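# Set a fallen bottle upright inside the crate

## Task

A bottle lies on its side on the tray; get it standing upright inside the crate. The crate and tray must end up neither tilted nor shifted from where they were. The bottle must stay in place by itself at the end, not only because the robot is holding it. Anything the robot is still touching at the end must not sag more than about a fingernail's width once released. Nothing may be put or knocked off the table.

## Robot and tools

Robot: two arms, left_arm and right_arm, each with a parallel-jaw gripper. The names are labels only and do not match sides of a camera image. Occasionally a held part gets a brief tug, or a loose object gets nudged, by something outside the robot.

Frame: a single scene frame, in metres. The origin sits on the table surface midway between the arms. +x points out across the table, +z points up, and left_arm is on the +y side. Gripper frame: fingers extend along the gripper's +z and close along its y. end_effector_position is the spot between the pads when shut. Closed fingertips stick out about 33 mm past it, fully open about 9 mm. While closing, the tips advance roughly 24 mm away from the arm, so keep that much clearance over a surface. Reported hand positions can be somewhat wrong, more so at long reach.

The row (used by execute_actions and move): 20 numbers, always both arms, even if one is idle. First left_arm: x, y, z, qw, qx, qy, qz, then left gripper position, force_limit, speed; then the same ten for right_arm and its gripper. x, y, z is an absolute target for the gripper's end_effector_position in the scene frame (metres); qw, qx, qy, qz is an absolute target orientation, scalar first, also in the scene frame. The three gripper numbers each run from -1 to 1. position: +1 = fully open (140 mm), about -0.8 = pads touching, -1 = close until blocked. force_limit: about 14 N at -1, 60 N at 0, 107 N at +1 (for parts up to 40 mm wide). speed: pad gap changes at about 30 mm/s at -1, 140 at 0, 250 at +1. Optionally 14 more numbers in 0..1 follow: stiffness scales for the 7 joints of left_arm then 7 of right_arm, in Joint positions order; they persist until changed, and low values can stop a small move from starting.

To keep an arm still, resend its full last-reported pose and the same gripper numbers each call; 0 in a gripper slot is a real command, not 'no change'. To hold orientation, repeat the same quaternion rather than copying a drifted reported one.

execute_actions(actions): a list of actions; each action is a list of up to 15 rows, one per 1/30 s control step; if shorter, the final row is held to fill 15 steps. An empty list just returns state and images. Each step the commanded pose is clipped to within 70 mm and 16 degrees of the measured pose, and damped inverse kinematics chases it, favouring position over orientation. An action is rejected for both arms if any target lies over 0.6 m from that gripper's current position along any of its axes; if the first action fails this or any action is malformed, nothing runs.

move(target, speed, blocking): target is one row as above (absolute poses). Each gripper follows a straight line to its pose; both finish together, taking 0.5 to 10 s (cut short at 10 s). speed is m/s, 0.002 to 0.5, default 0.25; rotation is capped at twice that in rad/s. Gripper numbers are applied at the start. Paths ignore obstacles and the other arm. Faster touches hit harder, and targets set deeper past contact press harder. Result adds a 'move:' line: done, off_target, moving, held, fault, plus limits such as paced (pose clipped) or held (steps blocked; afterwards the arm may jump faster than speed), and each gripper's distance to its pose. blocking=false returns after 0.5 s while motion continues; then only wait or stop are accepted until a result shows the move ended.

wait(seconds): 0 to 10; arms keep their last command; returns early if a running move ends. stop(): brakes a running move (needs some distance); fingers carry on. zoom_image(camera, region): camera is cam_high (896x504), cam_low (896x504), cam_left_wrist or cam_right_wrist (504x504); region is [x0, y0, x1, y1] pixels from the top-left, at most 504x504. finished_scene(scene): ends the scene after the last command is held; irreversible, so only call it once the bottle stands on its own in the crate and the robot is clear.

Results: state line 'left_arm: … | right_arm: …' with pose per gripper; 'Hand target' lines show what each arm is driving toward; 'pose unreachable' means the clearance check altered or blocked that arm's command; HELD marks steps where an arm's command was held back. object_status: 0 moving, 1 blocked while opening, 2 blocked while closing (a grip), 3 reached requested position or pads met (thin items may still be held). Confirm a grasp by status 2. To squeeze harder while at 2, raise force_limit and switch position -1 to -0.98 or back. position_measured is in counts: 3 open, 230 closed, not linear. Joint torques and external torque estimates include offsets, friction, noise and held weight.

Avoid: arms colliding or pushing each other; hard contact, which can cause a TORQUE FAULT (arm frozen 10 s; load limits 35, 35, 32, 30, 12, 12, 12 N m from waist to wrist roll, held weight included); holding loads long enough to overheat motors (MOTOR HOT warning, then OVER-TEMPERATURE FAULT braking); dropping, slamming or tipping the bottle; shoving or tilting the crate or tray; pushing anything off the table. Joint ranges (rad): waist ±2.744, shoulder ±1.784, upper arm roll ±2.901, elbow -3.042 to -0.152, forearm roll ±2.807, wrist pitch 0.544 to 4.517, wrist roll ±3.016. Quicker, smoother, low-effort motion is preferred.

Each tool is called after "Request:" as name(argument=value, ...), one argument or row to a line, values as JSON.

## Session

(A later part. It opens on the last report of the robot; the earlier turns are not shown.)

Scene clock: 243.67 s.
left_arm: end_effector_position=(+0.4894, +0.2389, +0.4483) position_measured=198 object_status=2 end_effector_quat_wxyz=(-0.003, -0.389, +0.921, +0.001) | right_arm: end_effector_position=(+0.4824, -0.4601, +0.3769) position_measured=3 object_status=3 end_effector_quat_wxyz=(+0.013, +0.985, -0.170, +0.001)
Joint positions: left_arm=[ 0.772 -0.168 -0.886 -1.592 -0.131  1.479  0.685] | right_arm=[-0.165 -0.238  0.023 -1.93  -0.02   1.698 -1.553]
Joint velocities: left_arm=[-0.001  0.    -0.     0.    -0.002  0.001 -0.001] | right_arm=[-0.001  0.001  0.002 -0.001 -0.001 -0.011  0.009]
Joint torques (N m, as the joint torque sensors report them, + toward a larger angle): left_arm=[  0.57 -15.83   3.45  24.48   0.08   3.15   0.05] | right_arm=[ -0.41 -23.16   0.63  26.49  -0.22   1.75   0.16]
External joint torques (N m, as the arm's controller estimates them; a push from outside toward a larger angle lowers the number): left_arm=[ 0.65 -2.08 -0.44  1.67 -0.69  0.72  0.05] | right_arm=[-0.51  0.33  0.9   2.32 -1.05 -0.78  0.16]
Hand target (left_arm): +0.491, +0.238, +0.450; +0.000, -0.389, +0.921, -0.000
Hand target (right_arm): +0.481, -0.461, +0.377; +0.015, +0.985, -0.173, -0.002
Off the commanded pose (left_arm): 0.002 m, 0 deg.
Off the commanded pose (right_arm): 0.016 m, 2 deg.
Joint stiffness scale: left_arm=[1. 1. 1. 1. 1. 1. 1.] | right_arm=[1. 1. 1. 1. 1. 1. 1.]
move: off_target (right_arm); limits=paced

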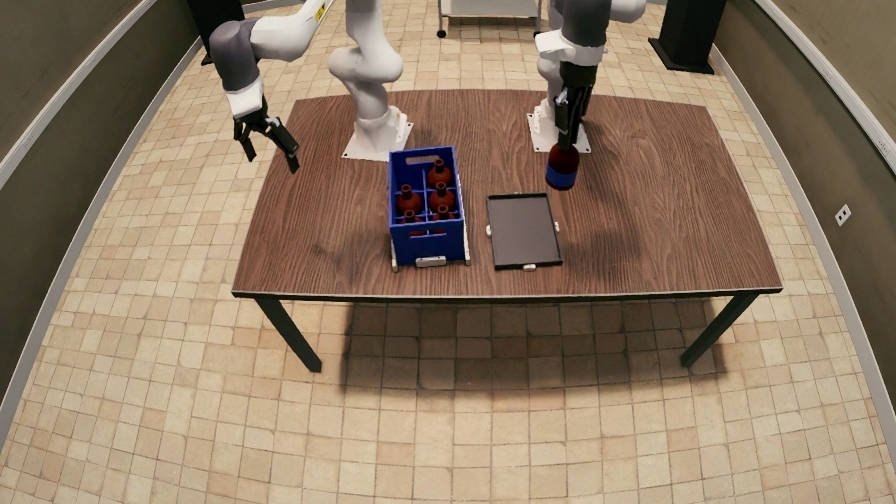

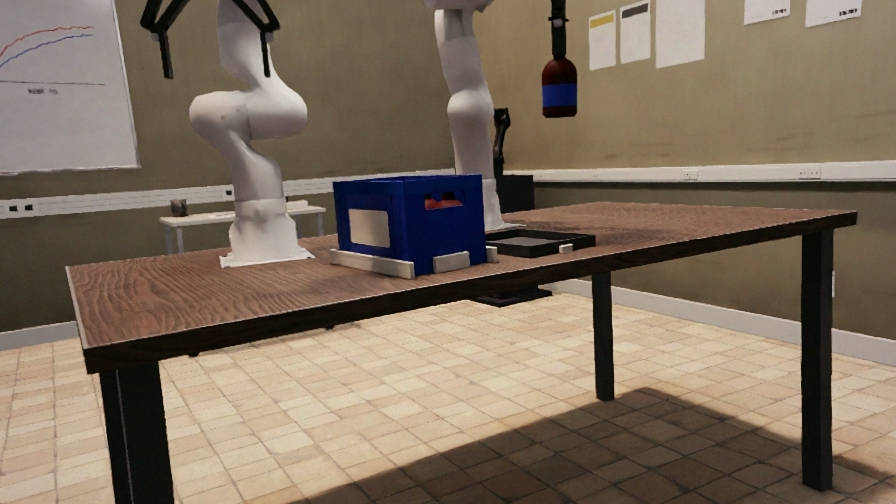

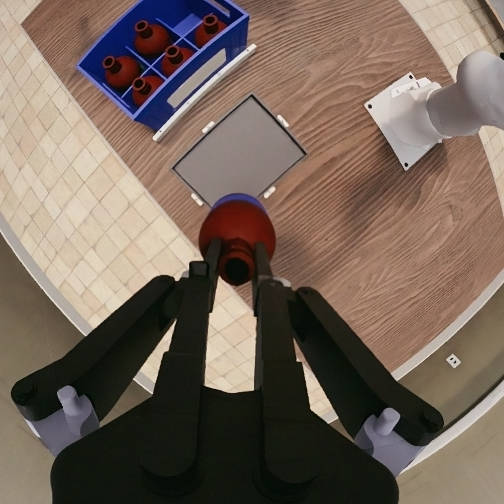

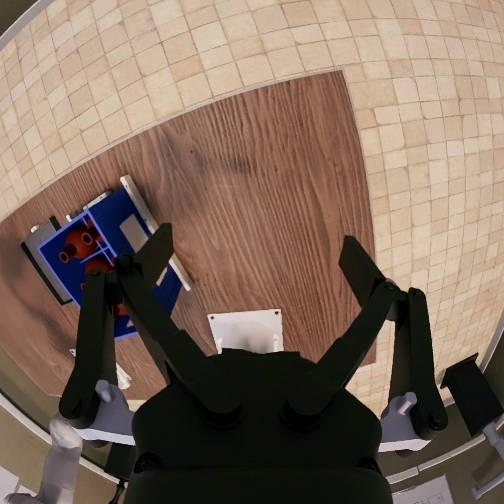

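Request:
move(
  target=[0.33,-0.13,0.385,0,0.391,-0.921,0,-1,0.5,-0.7,0.40,-0.63,0.38,0,0.94,-0.342,0,1,0.5,0.3],
  speed=0.25,
)

Scene clock: 249.27 s.
left_arm: end_effector_position=(+0.3298, -0.1330, +0.3825) position_measured=198 object_status=2 end_effector_quat_wxyz=(-0.003, -0.382, +0.924, -0.002) | right_arm: end_effector_position=(+0.4002, -0.6309, +0.3801) position_measured=3 object_status=3 end_effector_quat_wxyz=(+0.002, +0.939, -0.345, -0.001)
Joint positions: left_arm=[ 0.924 -0.511 -1.528 -1.539 -0.518  1.522  0.192] | right_arm=[-0.341 -0.186 -0.176 -1.863 -0.036  1.68  -1.56 ]
Joint velocities: left_arm=[ 0.002 -0.01  -0.002  0.004 -0.011 -0.013 -0.026] | right_arm=[-0.002 -0.     0.    -0.001 -0.002  0.001  0.001]
Joint torques (N m, as the joint torque sensors report them, + toward a larger angle): left_arm=[ 1.95 18.11 13.63 23.34  0.01  2.3  -0.26] | right_arm=[  0.25 -24.75   0.88  26.5   -0.03   1.83  -0.24]
External joint torques (N m, as the arm's controller estimates them; a push from outside toward a larger angle lowers the number): left_arm=[ 1.86  0.03 -1.64  3.1  -0.77 -0.18 -0.26] | right_arm=[ 0.38  0.29  0.16  2.42 -0.88 -0.68 -0.24]
Hand target (left_arm): +0.329, -0.134, +0.383; -0.003, -0.388, +0.922, -0.002
Hand target (right_arm): +0.399, -0.632, +0.380; +0.003, +0.940, -0.342, -0.003
Off the commanded pose (left_arm): 0.004 m, 1 deg.
Off the commanded pose (right_arm): 0.001 m, 0 deg.
Joint stiffness scale: left_arm=[1. 1. 1. 1. 1. 1. 1.] | right_arm=[1. 1. 1. 1. 1. 1. 1.]
move: off_target (left_arm)

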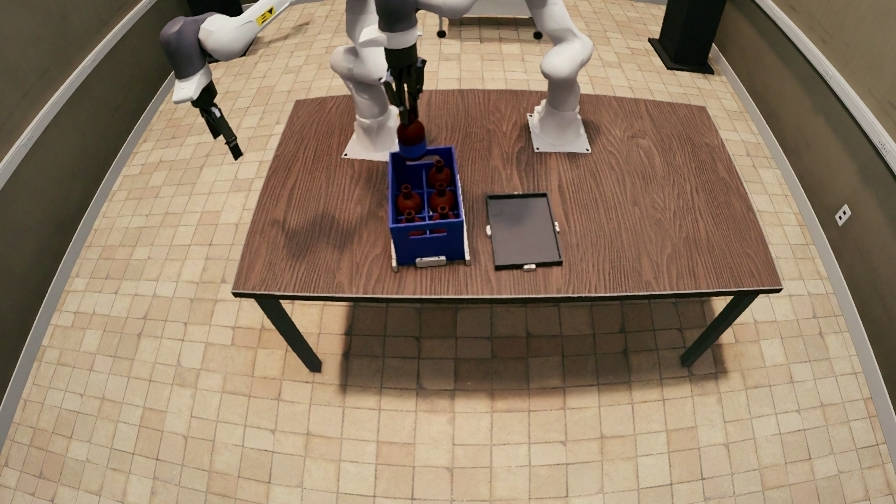

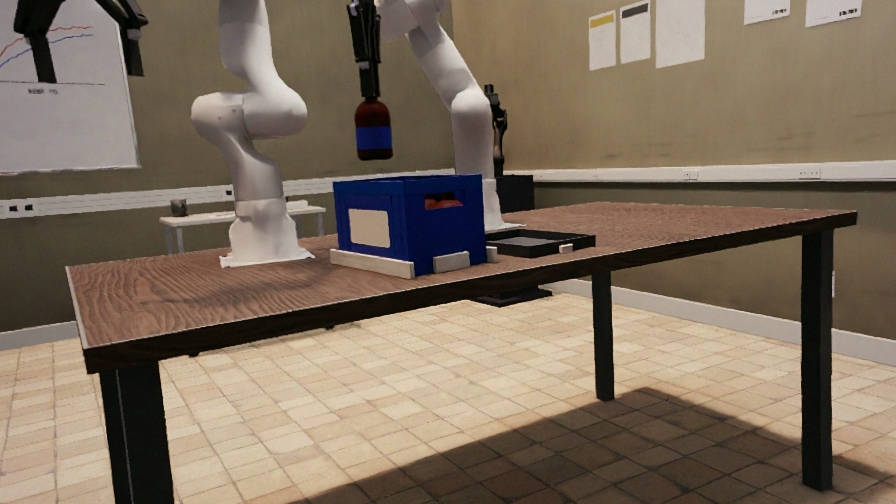

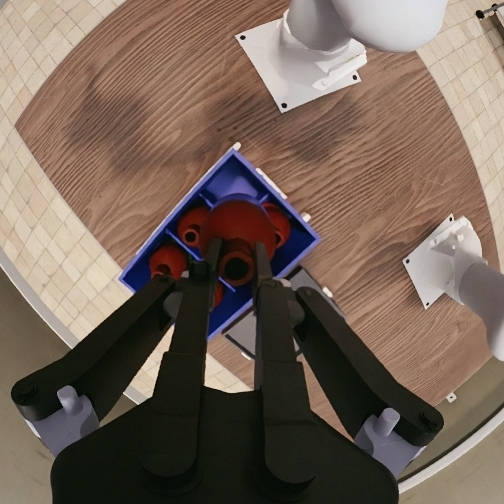

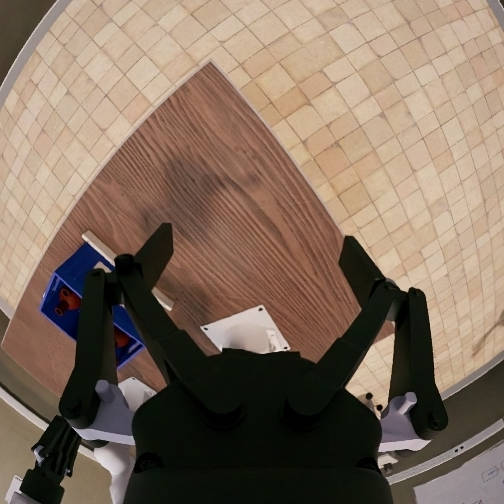

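Request:
zoom_image(
  camera="cam_left_wrist",
  region=[110, 120, 350, 320],
)

Region (110, 120, 350, 320) of cam_left_wrist's 504x504 image, scaled by 2.100, with more detail than that image has.

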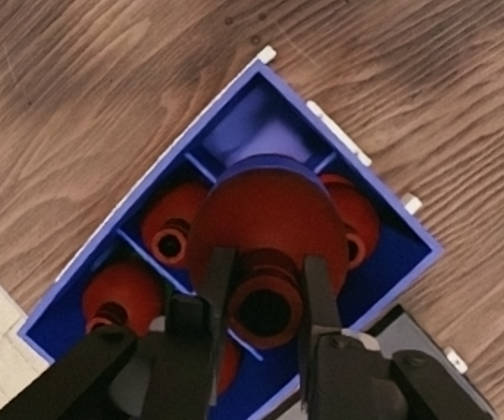

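Request:
move(
  target=[0.317,-0.148,0.353,0,0.391,-0.921,0,-1,0.5,-0.7,0.40,-0.63,0.38,0,0.94,-0.342,0,1,0.5,0.3],
  speed=0.08,
)

Request:
zoom_image(
  camera="cam_left_wrist",
  region=[110, 120, 350, 320],
)

Scene clock: 263.83 s.
left_arm: end_effector_position=(+0.3155, -0.1467, +0.3519) position_measured=198 object_status=2 end_effector_quat_wxyz=(-0.002, -0.387, +0.922, +0.004) | right_arm: end_effector_position=(+0.4002, -0.6308, +0.3802) position_measured=3 object_status=3 end_effector_quat_wxyz=(+0.002, +0.939, -0.344, -0.001)
Joint positions: left_arm=[ 0.891 -0.552 -1.536 -1.601 -0.551  1.57   0.173] | right_arm=[-0.341 -0.186 -0.176 -1.863 -0.036  1.68  -1.562]
Joint velocities: left_arm=[ 0.001 -0.003 -0.     0.001 -0.008  0.011 -0.004] | right_arm=[ 0.001  0.001 -0.    -0.    -0.001  0.    -0.001]
Joint torques (N m, as the joint torque sensors report them, + toward a larger angle): left_arm=[ 0.21 18.89 16.81 21.59  0.06  3.21 -0.3 ] | right_arm=[  0.5  -27.14   0.66  23.4    1.62   2.45  -0.3 ]
External joint torques (N m, as the arm's controller estimates them; a push from outside toward a larger angle lowers the number): left_arm=[ 0.11 -0.08  0.23  1.43 -0.75  0.73 -0.3 ] | right_arm=[ 0.44 -2.1  -0.26 -0.72  0.75 -0.07 -0.3 ]
Hand target (left_arm): +0.317, -0.148, +0.353; -0.000, -0.391, +0.921, -0.000
Hand target (right_arm): +0.400, -0.630, +0.380; +0.000, +0.940, -0.342, +0.000
Off the commanded pose (left_arm): 0.002 m, 1 deg.
Off the commanded pose (right_arm): 0.001 m, 0 deg.
Joint stiffness scale: left_arm=[1. 1. 1. 1. 1. 1. 1.] | right_arm=[1. 1. 1. 1. 1. 1. 1.]
move: done

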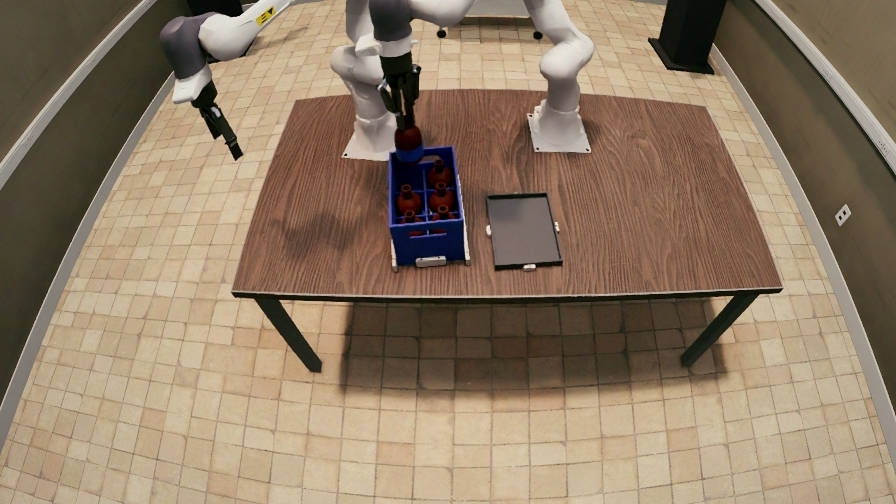

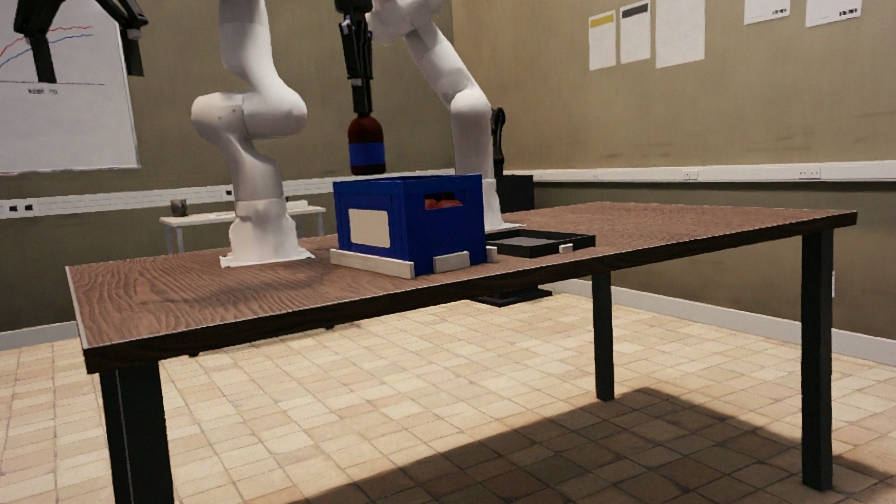

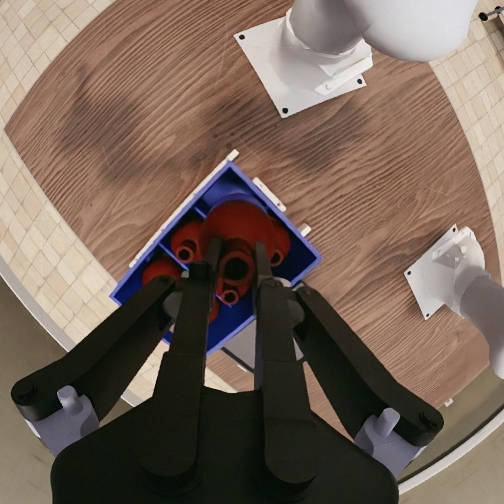

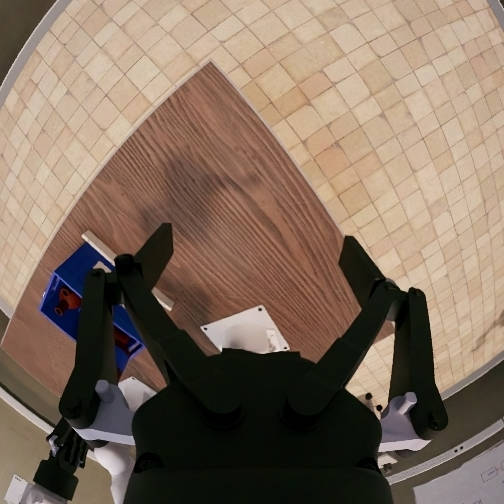

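Region (110, 120, 350, 320) of cam_left_wrist's 504x504 image, scaled by 2.100, with more detail than that image has.

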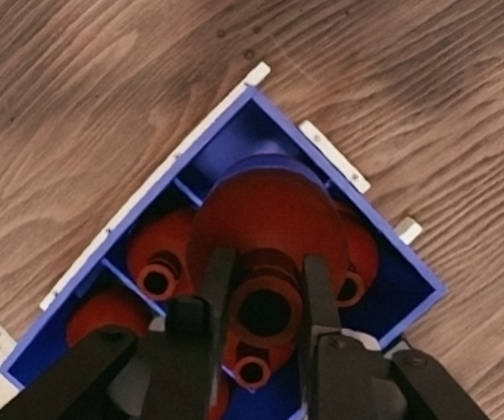

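Request:
move(
  target=[0.317,-0.1585,0.345,0,0.391,-0.921,0,-1,0.5,-0.7,0.40,-0.63,0.38,0,0.94,-0.342,0,1,0.5,0.3],
  speed=0.05,
)

Request:
zoom_image(
  camera="cam_left_wrist",
  region=[110, 120, 350, 320],
)

Scene clock: 271.50 s.
left_arm: end_effector_position=(+0.3153, -0.1564, +0.3435) position_measured=198 object_status=2 end_effector_quat_wxyz=(-0.001, -0.388, +0.922, +0.004) | right_arm: end_effector_position=(+0.4001, -0.6308, +0.3802) position_measured=3 object_status=3 end_effector_quat_wxyz=(+0.002, +0.939, -0.344, -0.001)
Joint positions: left_arm=[ 0.921 -0.57  -1.57  -1.589 -0.569  1.578  0.167] | right_arm=[-0.341 -0.186 -0.176 -1.864 -0.036  1.68  -1.562]
Joint velocities: left_arm=[ 0.006 -0.004  0.001  0.003 -0.009  0.002 -0.001] | right_arm=[ 0.     0.001 -0.001  0.     0.    -0.     0.   ]
Joint torques (N m, as the joint torque sensors report them, + toward a larger angle): left_arm=[ 1.92 19.77 15.53 22.61 -0.05  3.17 -0.21] | right_arm=[  0.35 -27.03   0.62  23.65   1.63   2.48  -0.34]
External joint torques (N m, as the arm's controller estimates them; a push from outside toward a larger angle lowers the number): left_arm=[ 1.81 -0.88 -1.54  2.7  -0.85  0.7  -0.21] | right_arm=[ 0.36 -1.98 -0.23 -0.48  0.77 -0.04 -0.34]
Hand target (left_arm): +0.317, -0.159, +0.345; -0.000, -0.391, +0.921, +0.000
Hand target (right_arm): +0.400, -0.630, +0.380; +0.000, +0.940, -0.342, +0.000
Off the commanded pose (left_arm): 0.003 m, 1 deg.
Off the commanded pose (right_arm): 0.001 m, 0 deg.
Joint stiffness scale: left_arm=[1. 1. 1. 1. 1. 1. 1.] | right_arm=[1. 1. 1. 1. 1. 1. 1.]
move: done

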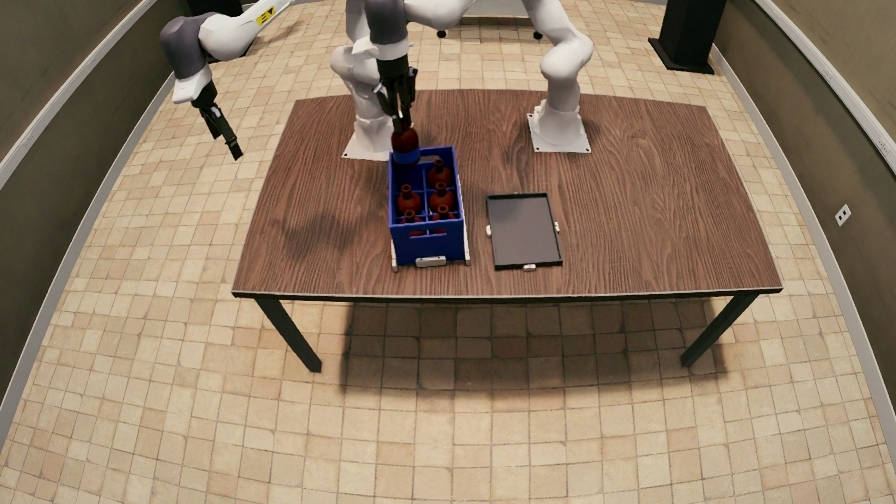

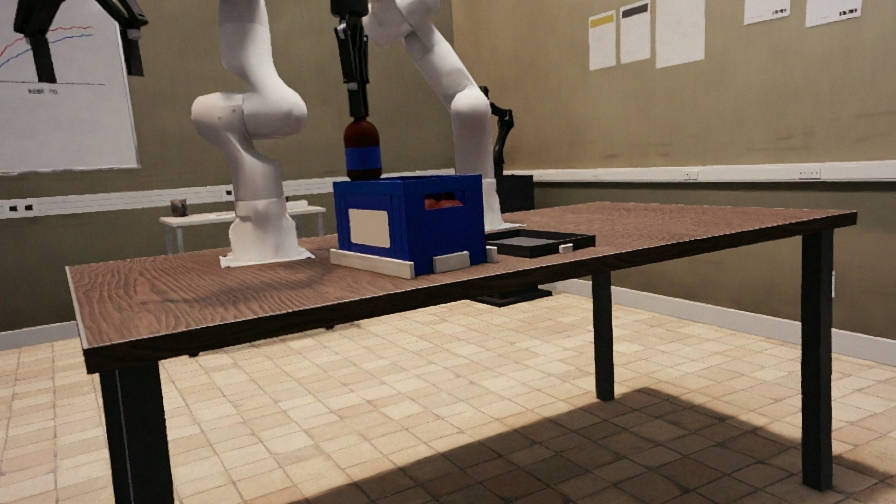

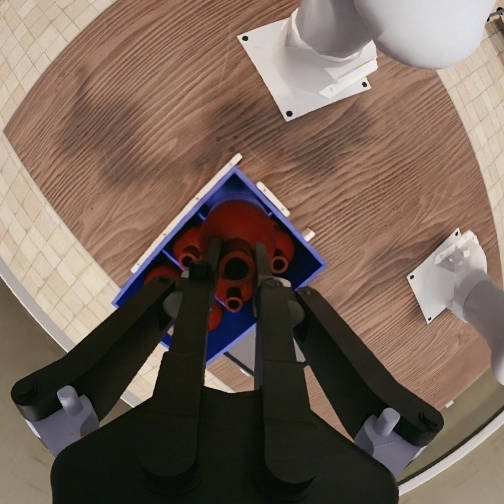

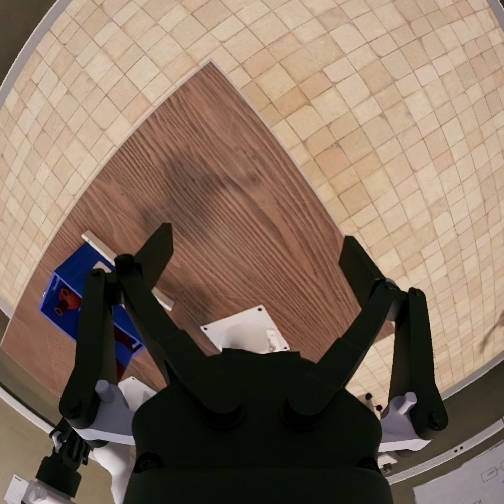

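Region (110, 120, 350, 320) of cam_left_wrist's 504x504 image, scaled by 2.100, with more detail than that image has.

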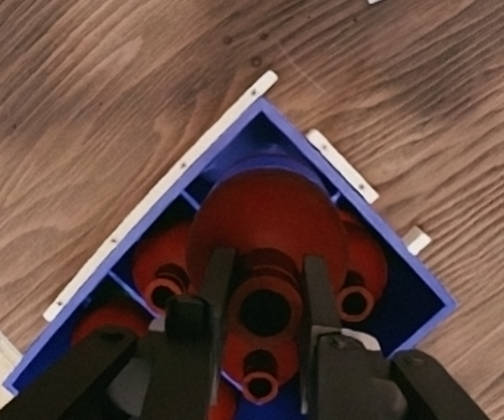

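Request:
move(
  target=[0.319,-0.162,0.30,0,0.391,-0.921,0,-1,0.5,-0.7,0.40,-0.63,0.38,0,0.94,-0.342,0,1,0.5,0.3],
  speed=0.05,
)

Request:
zoom_image(
  camera="cam_left_wrist",
  region=[110, 100, 350, 300],
)

Scene clock: 280.67 s.
left_arm: end_effector_position=(+0.3180, -0.1605, +0.2994) position_measured=198 object_status=2 end_effector_quat_wxyz=(-0.001, -0.394, +0.919, +0.003) | right_arm: end_effector_position=(+0.4000, -0.6308, +0.3801) position_measured=3 object_status=3 end_effector_quat_wxyz=(+0.002, +0.939, -0.344, -0.001)
Joint positions: left_arm=[ 0.918 -0.595 -1.605 -1.681 -0.597  1.674  0.174] | right_arm=[-0.341 -0.186 -0.176 -1.864 -0.036  1.68  -1.562]
Joint velocities: left_arm=[ 0.001  0.    -0.004 -0.     0.     0.015  0.002] | right_arm=[-0.001 -0.001 -0.     0.001 -0.001  0.     0.001]
Joint torques (N m, as the joint torque sensors report them, + toward a larger angle): left_arm=[ 1.   21.77 16.28 21.3   0.26  3.2   0.29] | right_arm=[  0.51 -27.05   0.58  23.75   1.62   2.47  -0.32]
External joint torques (N m, as the arm's controller estimates them; a push from outside toward a larger angle lowers the number): left_arm=[ 0.92  0.66 -1.59  1.34 -0.54  0.73  0.28] | right_arm=[ 0.59 -1.77 -0.2  -0.49  0.76 -0.06 -0.32]
Hand target (left_arm): +0.319, -0.162, +0.300; -0.000, -0.391, +0.920, -0.000
Hand target (right_arm): +0.400, -0.630, +0.380; +0.000, +0.940, -0.342, +0.000
Off the commanded pose (left_arm): 0.002 m, 1 deg.
Off the commanded pose (right_arm): 0.001 m, 0 deg.
Joint stiffness scale: left_arm=[1. 1. 1. 1. 1. 1. 1.] | right_arm=[1. 1. 1. 1. 1. 1. 1.]
move: done

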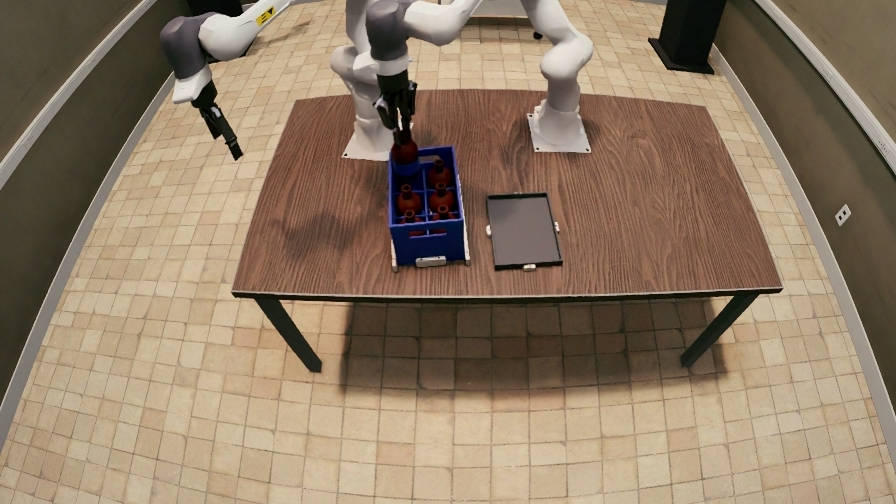

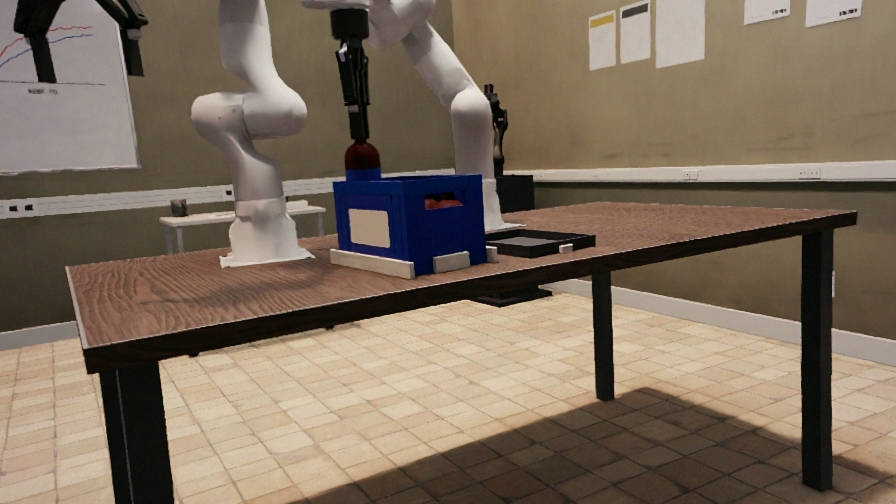

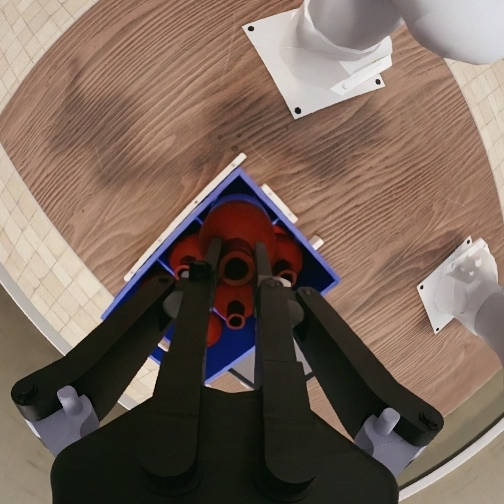

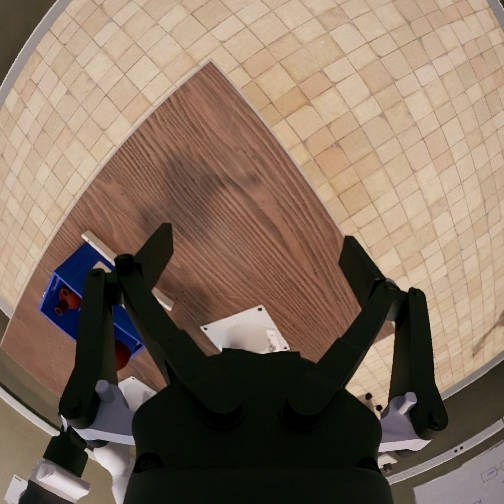

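Region (110, 100, 350, 300) of cam_left_wrist's 504x504 image, scaled by 2.100, with more detail than that image has.

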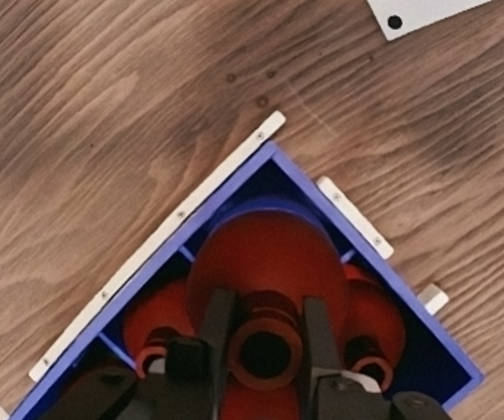

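Request:
move(
  target=[0.3185,-0.160,0.225,0,0.391,-0.921,0,-1,0.5,-0.7,0.40,-0.63,0.38,0,0.94,-0.342,0,1,0.5,0.3],
  speed=0.05,
)

Request:
zoom_image(
  camera="cam_left_wrist",
  region=[110, 100, 350, 300],
)

Scene clock: 287.00 s.
left_arm: end_effector_position=(+0.3171, -0.1594, +0.2242) position_measured=198 object_status=2 end_effector_quat_wxyz=(-0.001, -0.393, +0.919, +0.003) | right_arm: end_effector_position=(+0.4000, -0.6308, +0.3801) position_measured=3 object_status=3 end_effector_quat_wxyz=(+0.002, +0.939, -0.344, -0.001)
Joint positions: left_arm=[ 0.916 -0.623 -1.68  -1.833 -0.645  1.84   0.207] | right_arm=[-0.341 -0.186 -0.176 -1.864 -0.036  1.68  -1.562]
Joint velocities: left_arm=[ 0.002  0.    -0.003 -0.001 -0.001  0.013  0.004] | right_arm=[ 0.     0.    -0.001  0.001  0.     0.001  0.001]
Joint torques (N m, as the joint torque sensors report them, + toward a larger angle): left_arm=[ 1.22 22.65 16.93 20.68  0.25  3.19  0.3 ] | right_arm=[  0.46 -26.88   0.68  23.71   1.6    2.46  -0.32]
External joint torques (N m, as the arm's controller estimates them; a push from outside toward a larger angle lowers the number): left_arm=[ 1.21  0.9  -1.68  1.   -0.52  0.73  0.3 ] | right_arm=[ 0.5  -1.76 -0.13 -0.48  0.74 -0.07 -0.32]
Hand target (left_arm): +0.319, -0.161, +0.225; -0.000, -0.391, +0.920, -0.000
Hand target (right_arm): +0.400, -0.630, +0.380; +0.000, +0.940, -0.342, +0.000
Off the commanded pose (left_arm): 0.002 m, 1 deg.
Off the commanded pose (right_arm): 0.001 m, 0 deg.
Joint stiffness scale: left_arm=[1. 1. 1. 1. 1. 1. 1.] | right_arm=[1. 1. 1. 1. 1. 1. 1.]
move: done

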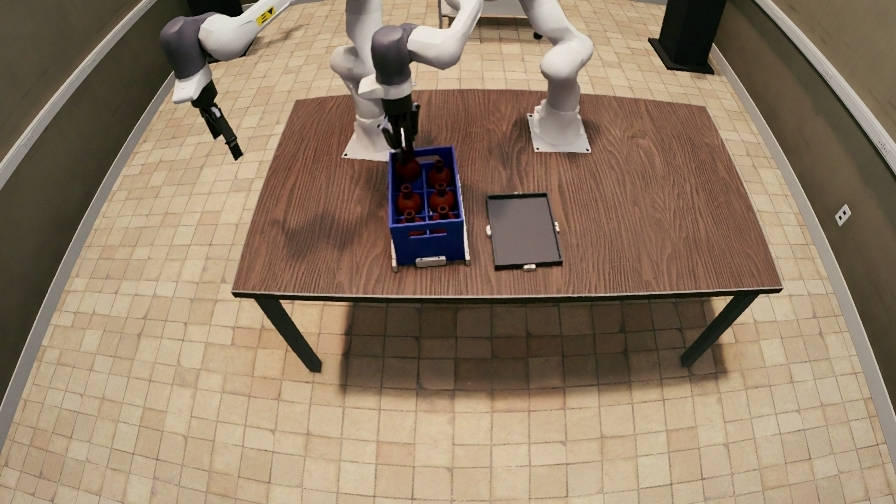

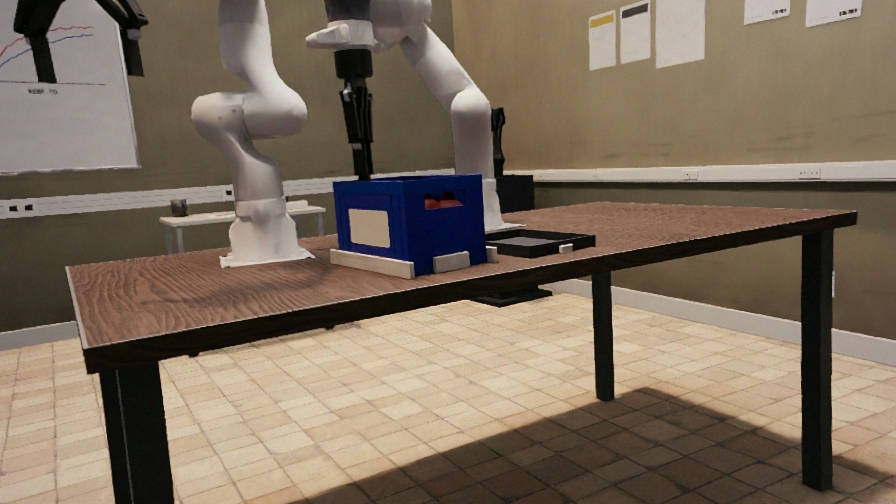

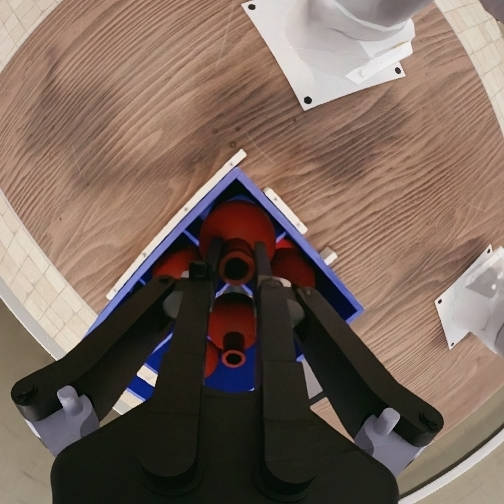

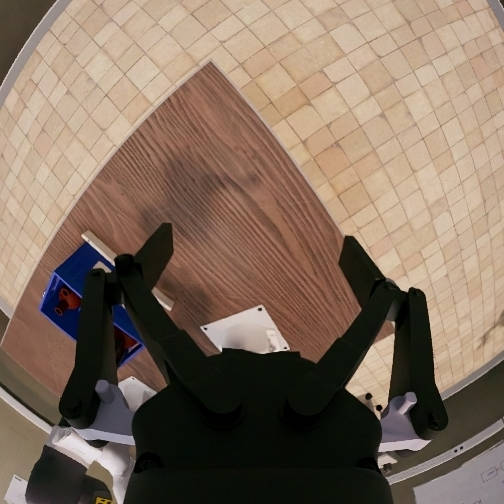

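Region (110, 100, 350, 300) of cam_left_wrist's 504x504 image, scaled by 2.100, with more detail than that image has.

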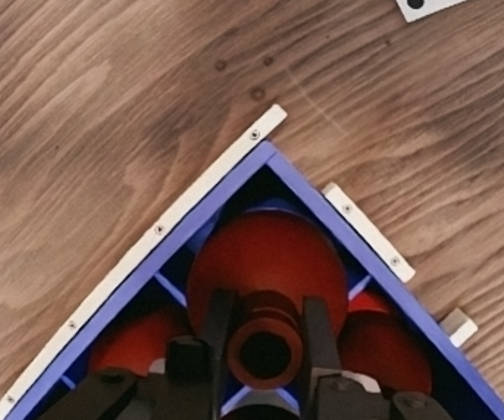

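Request:
move(
  target=[0.3185,-0.160,0.172,0,0.391,-0.921,0,-1,0.5,-0.7,0.40,-0.63,0.38,0,0.94,-0.342,0,1,0.5,0.3],
  speed=0.04,
)

Scene clock: 291.57 s.
left_arm: end_effector_position=(+0.3184, -0.1608, +0.1749) position_measured=198 object_status=2 end_effector_quat_wxyz=(-0.001, -0.393, +0.919, +0.000) | right_arm: end_effector_position=(+0.4000, -0.6308, +0.3801) position_measured=3 object_status=3 end_effector_quat_wxyz=(+0.002, +0.939, -0.344, -0.001)
Joint positions: left_arm=[ 0.953 -0.647 -1.762 -1.902 -0.691  1.946  0.234] | right_arm=[-0.341 -0.186 -0.176 -1.864 -0.036  1.68  -1.562]
Joint velocities: left_arm=[ 0.004  0.001 -0.003  0.     0.001  0.011  0.008] | right_arm=[-0.001  0.     0.001 -0.001  0.    -0.001  0.   ]
Joint torques (N m, as the joint torque sensors report them, + toward a larger angle): left_arm=[ 2.47 22.47 14.8  17.3  -0.06  3.27  0.41] | right_arm=[  0.34 -26.88   0.68  23.75   1.62   2.45  -0.31]
External joint torques (N m, as the arm's controller estimates them; a push from outside toward a larger angle lowers the number): left_arm=[ 2.32 -0.98 -4.33 -1.74 -0.8   0.78  0.41] | right_arm=[ 0.35 -1.72 -0.18 -0.44  0.76 -0.07 -0.31]
Hand target (left_arm): +0.319, -0.160, +0.172; -0.000, -0.391, +0.920, +0.000
Hand target (right_arm): +0.400, -0.630, +0.380; +0.000, +0.940, -0.342, +0.000
Off the commanded pose (left_arm): 0.003 m, 0 deg.
Off the commanded pose (right_arm): 0.001 m, 0 deg.
Joint stiffness scale: left_arm=[1. 1. 1. 1. 1. 1. 1.] | right_arm=[1. 1. 1. 1. 1. 1. 1.]
move: done

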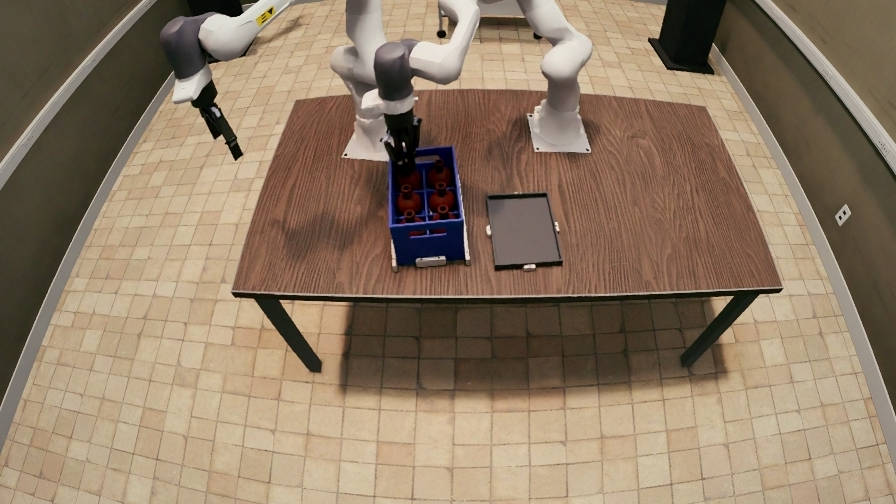

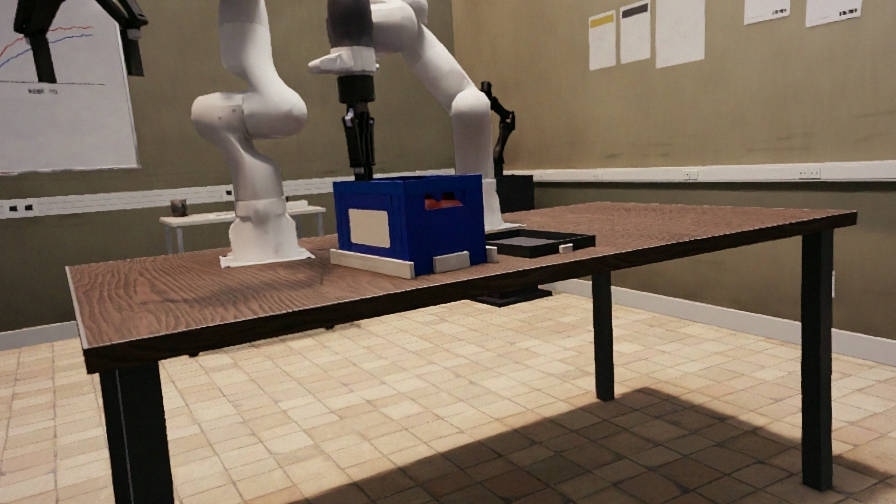

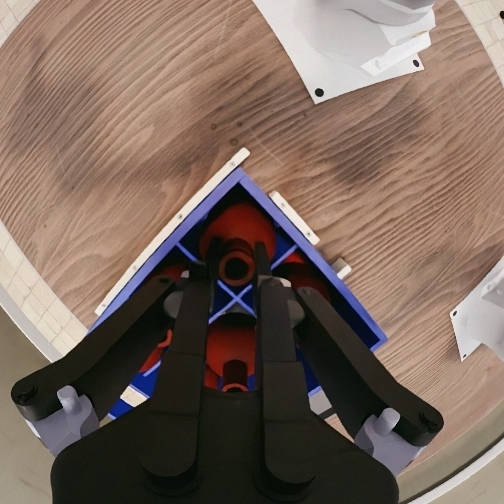

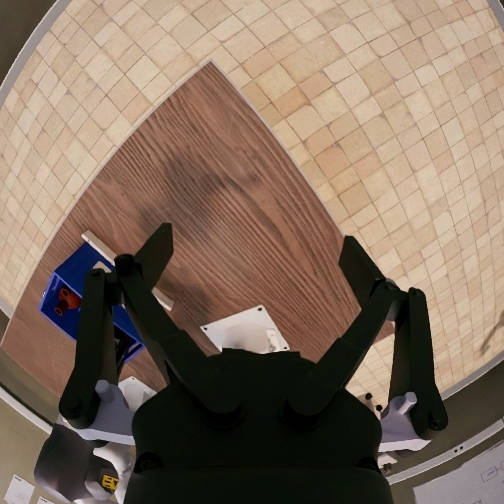

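Request:
zoom_image(
  camera="cam_high",
  region=[370, 110, 480, 240],
)

Request:
zoom_image(
  camera="cam_left_wrist",
  region=[130, 140, 350, 340],
)

Region (370, 110, 480, 240) of cam_high's 896x504 image, scaled by 3.877, with more detail than that image has; it fills the left 426 columns of this view, and the rest is white.

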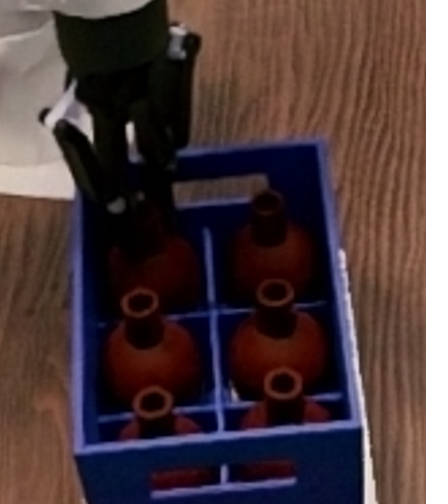

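Region (130, 140, 350, 340) of cam_left_wrist's 504x504 image, scaled by 2.291, with more detail than that image has; it fills the top 458 rows of this view, and the rest is white.

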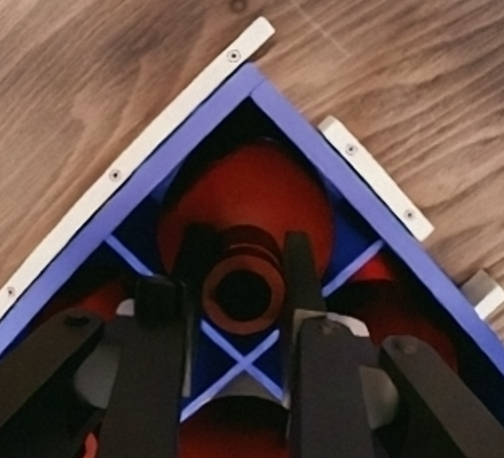

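Request:
execute_actions(
  actions=[
    [[0.3185,-0.160,0.174,0,0.391,-0.921,0,-0.3,0.5,-0.6,0.40,-0.63,0.38,0,0.94,-0.342,0,1,0.5,0.3]],
  ],
)

Request:
zoom_image(
  camera="cam_left_wrist",
  region=[130, 140, 350, 340],
)

Scene clock: 298.83 s.
left_arm: end_effector_position=(+0.3184, -0.1600, +0.1739) position_measured=167 object_status=3 end_effector_quat_wxyz=(-0.001, -0.393, +0.920, +0.000) | right_arm: end_effector_position=(+0.4000, -0.6308, +0.3801) position_measured=3 object_status=3 end_effector_quat_wxyz=(+0.002, +0.939, -0.344, -0.001)
Joint positions: left_arm=[ 0.953 -0.647 -1.763 -1.905 -0.691  1.948  0.235] | right_arm=[-0.341 -0.186 -0.176 -1.864 -0.036  1.68  -1.562]
Joint velocities: left_arm=[ 0.001  0.001 -0.    -0.001 -0.001  0.    -0.   ] | right_arm=[ 0.001 -0.001  0.     0.     0.001 -0.001  0.001]
Joint torques (N m, as the joint torque sensors report them, + toward a larger angle): left_arm=[-0.37 24.15 17.88 19.09  0.85  2.84  0.2 ] | right_arm=[  0.47 -27.     0.79  23.89   1.62   2.46  -0.31]
External joint torques (N m, as the arm's controller estimates them; a push from outside toward a larger angle lowers the number): left_arm=[-0.44  0.78 -1.17  0.07  0.12  0.35  0.2 ] | right_arm=[ 0.52 -1.74 -0.02 -0.36  0.76 -0.07 -0.31]
Hand target (left_arm): +0.319, -0.160, +0.174; -0.000, -0.391, +0.920, +0.000
Hand target (right_arm): +0.400, -0.630, +0.380; +0.000, +0.940, -0.342, +0.000
Off the commanded pose (left_arm): 0.000 m, 0 deg.
Off the commanded pose (right_arm): 0.001 m, 0 deg.
Joint stiffness scale: left_arm=[1. 1. 1. 1. 1. 1. 1.] | right_arm=[1. 1. 1. 1. 1. 1. 1.]
Step readings (end_effector_position):
0: left_arm (+0.3188, -0.1611, +0.1749) | right_arm (+0.4000, -0.6308, +0.3801)
1: left_arm (+0.3188, -0.1611, +0.1749) | right_arm (+0.4000, -0.6308, +0.3801)
2: left_arm (+0.3187, -0.1608, +0.1746) | right_arm (+0.4000, -0.6308, +0.3801)
4: left_arm (+0.3185, -0.1604, +0.1742) | right_arm (+0.4000, -0.6308, +0.3801)
8: left_arm (+0.3185, -0.1601, +0.1740) | right_arm (+0.4000, -0.6308, +0.3801)
15: end_effector_position above

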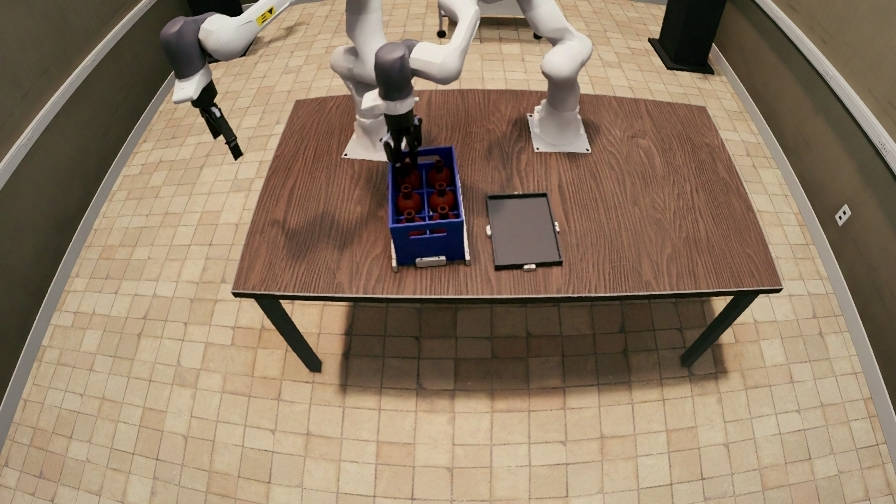

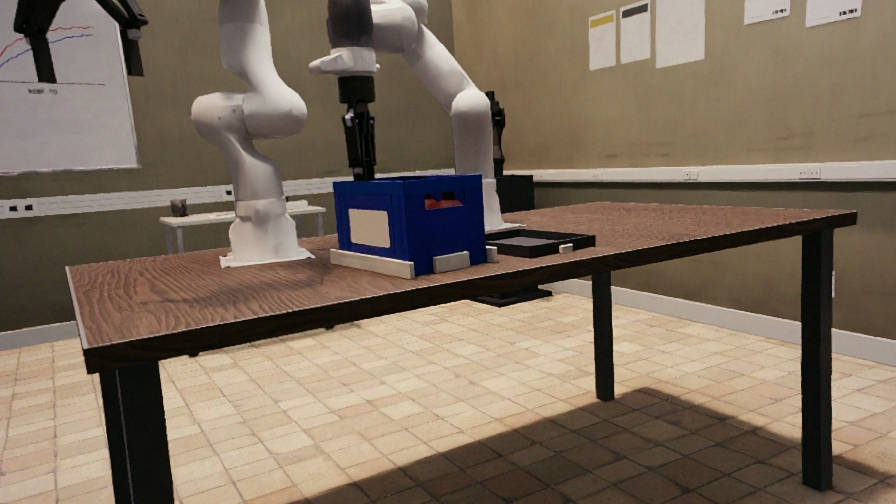

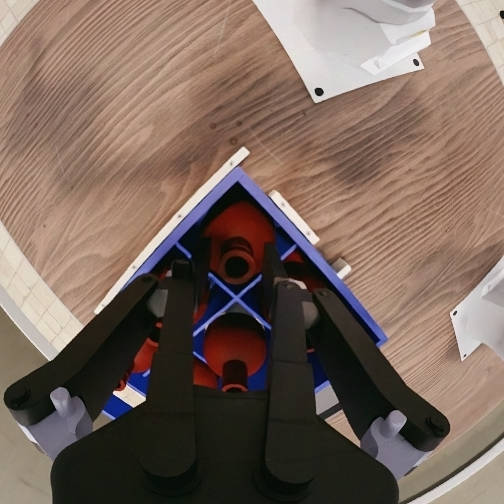

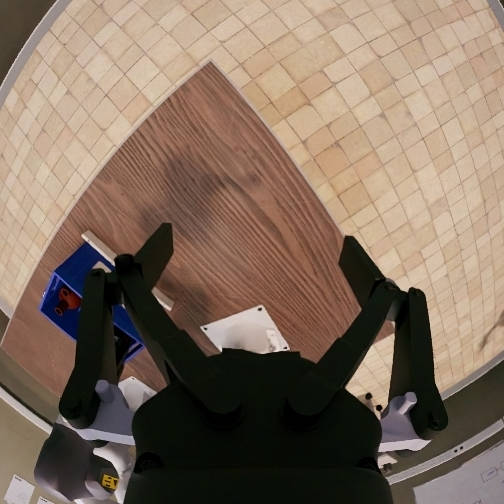

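Region (130, 140, 350, 340) of cam_left_wrist's 504x504 image, scaled by 2.291, with more detail than that image has; it fills the top 458 rows of this view, and the rest is white.

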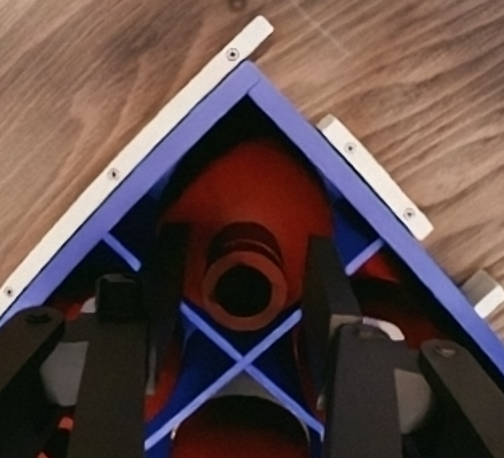

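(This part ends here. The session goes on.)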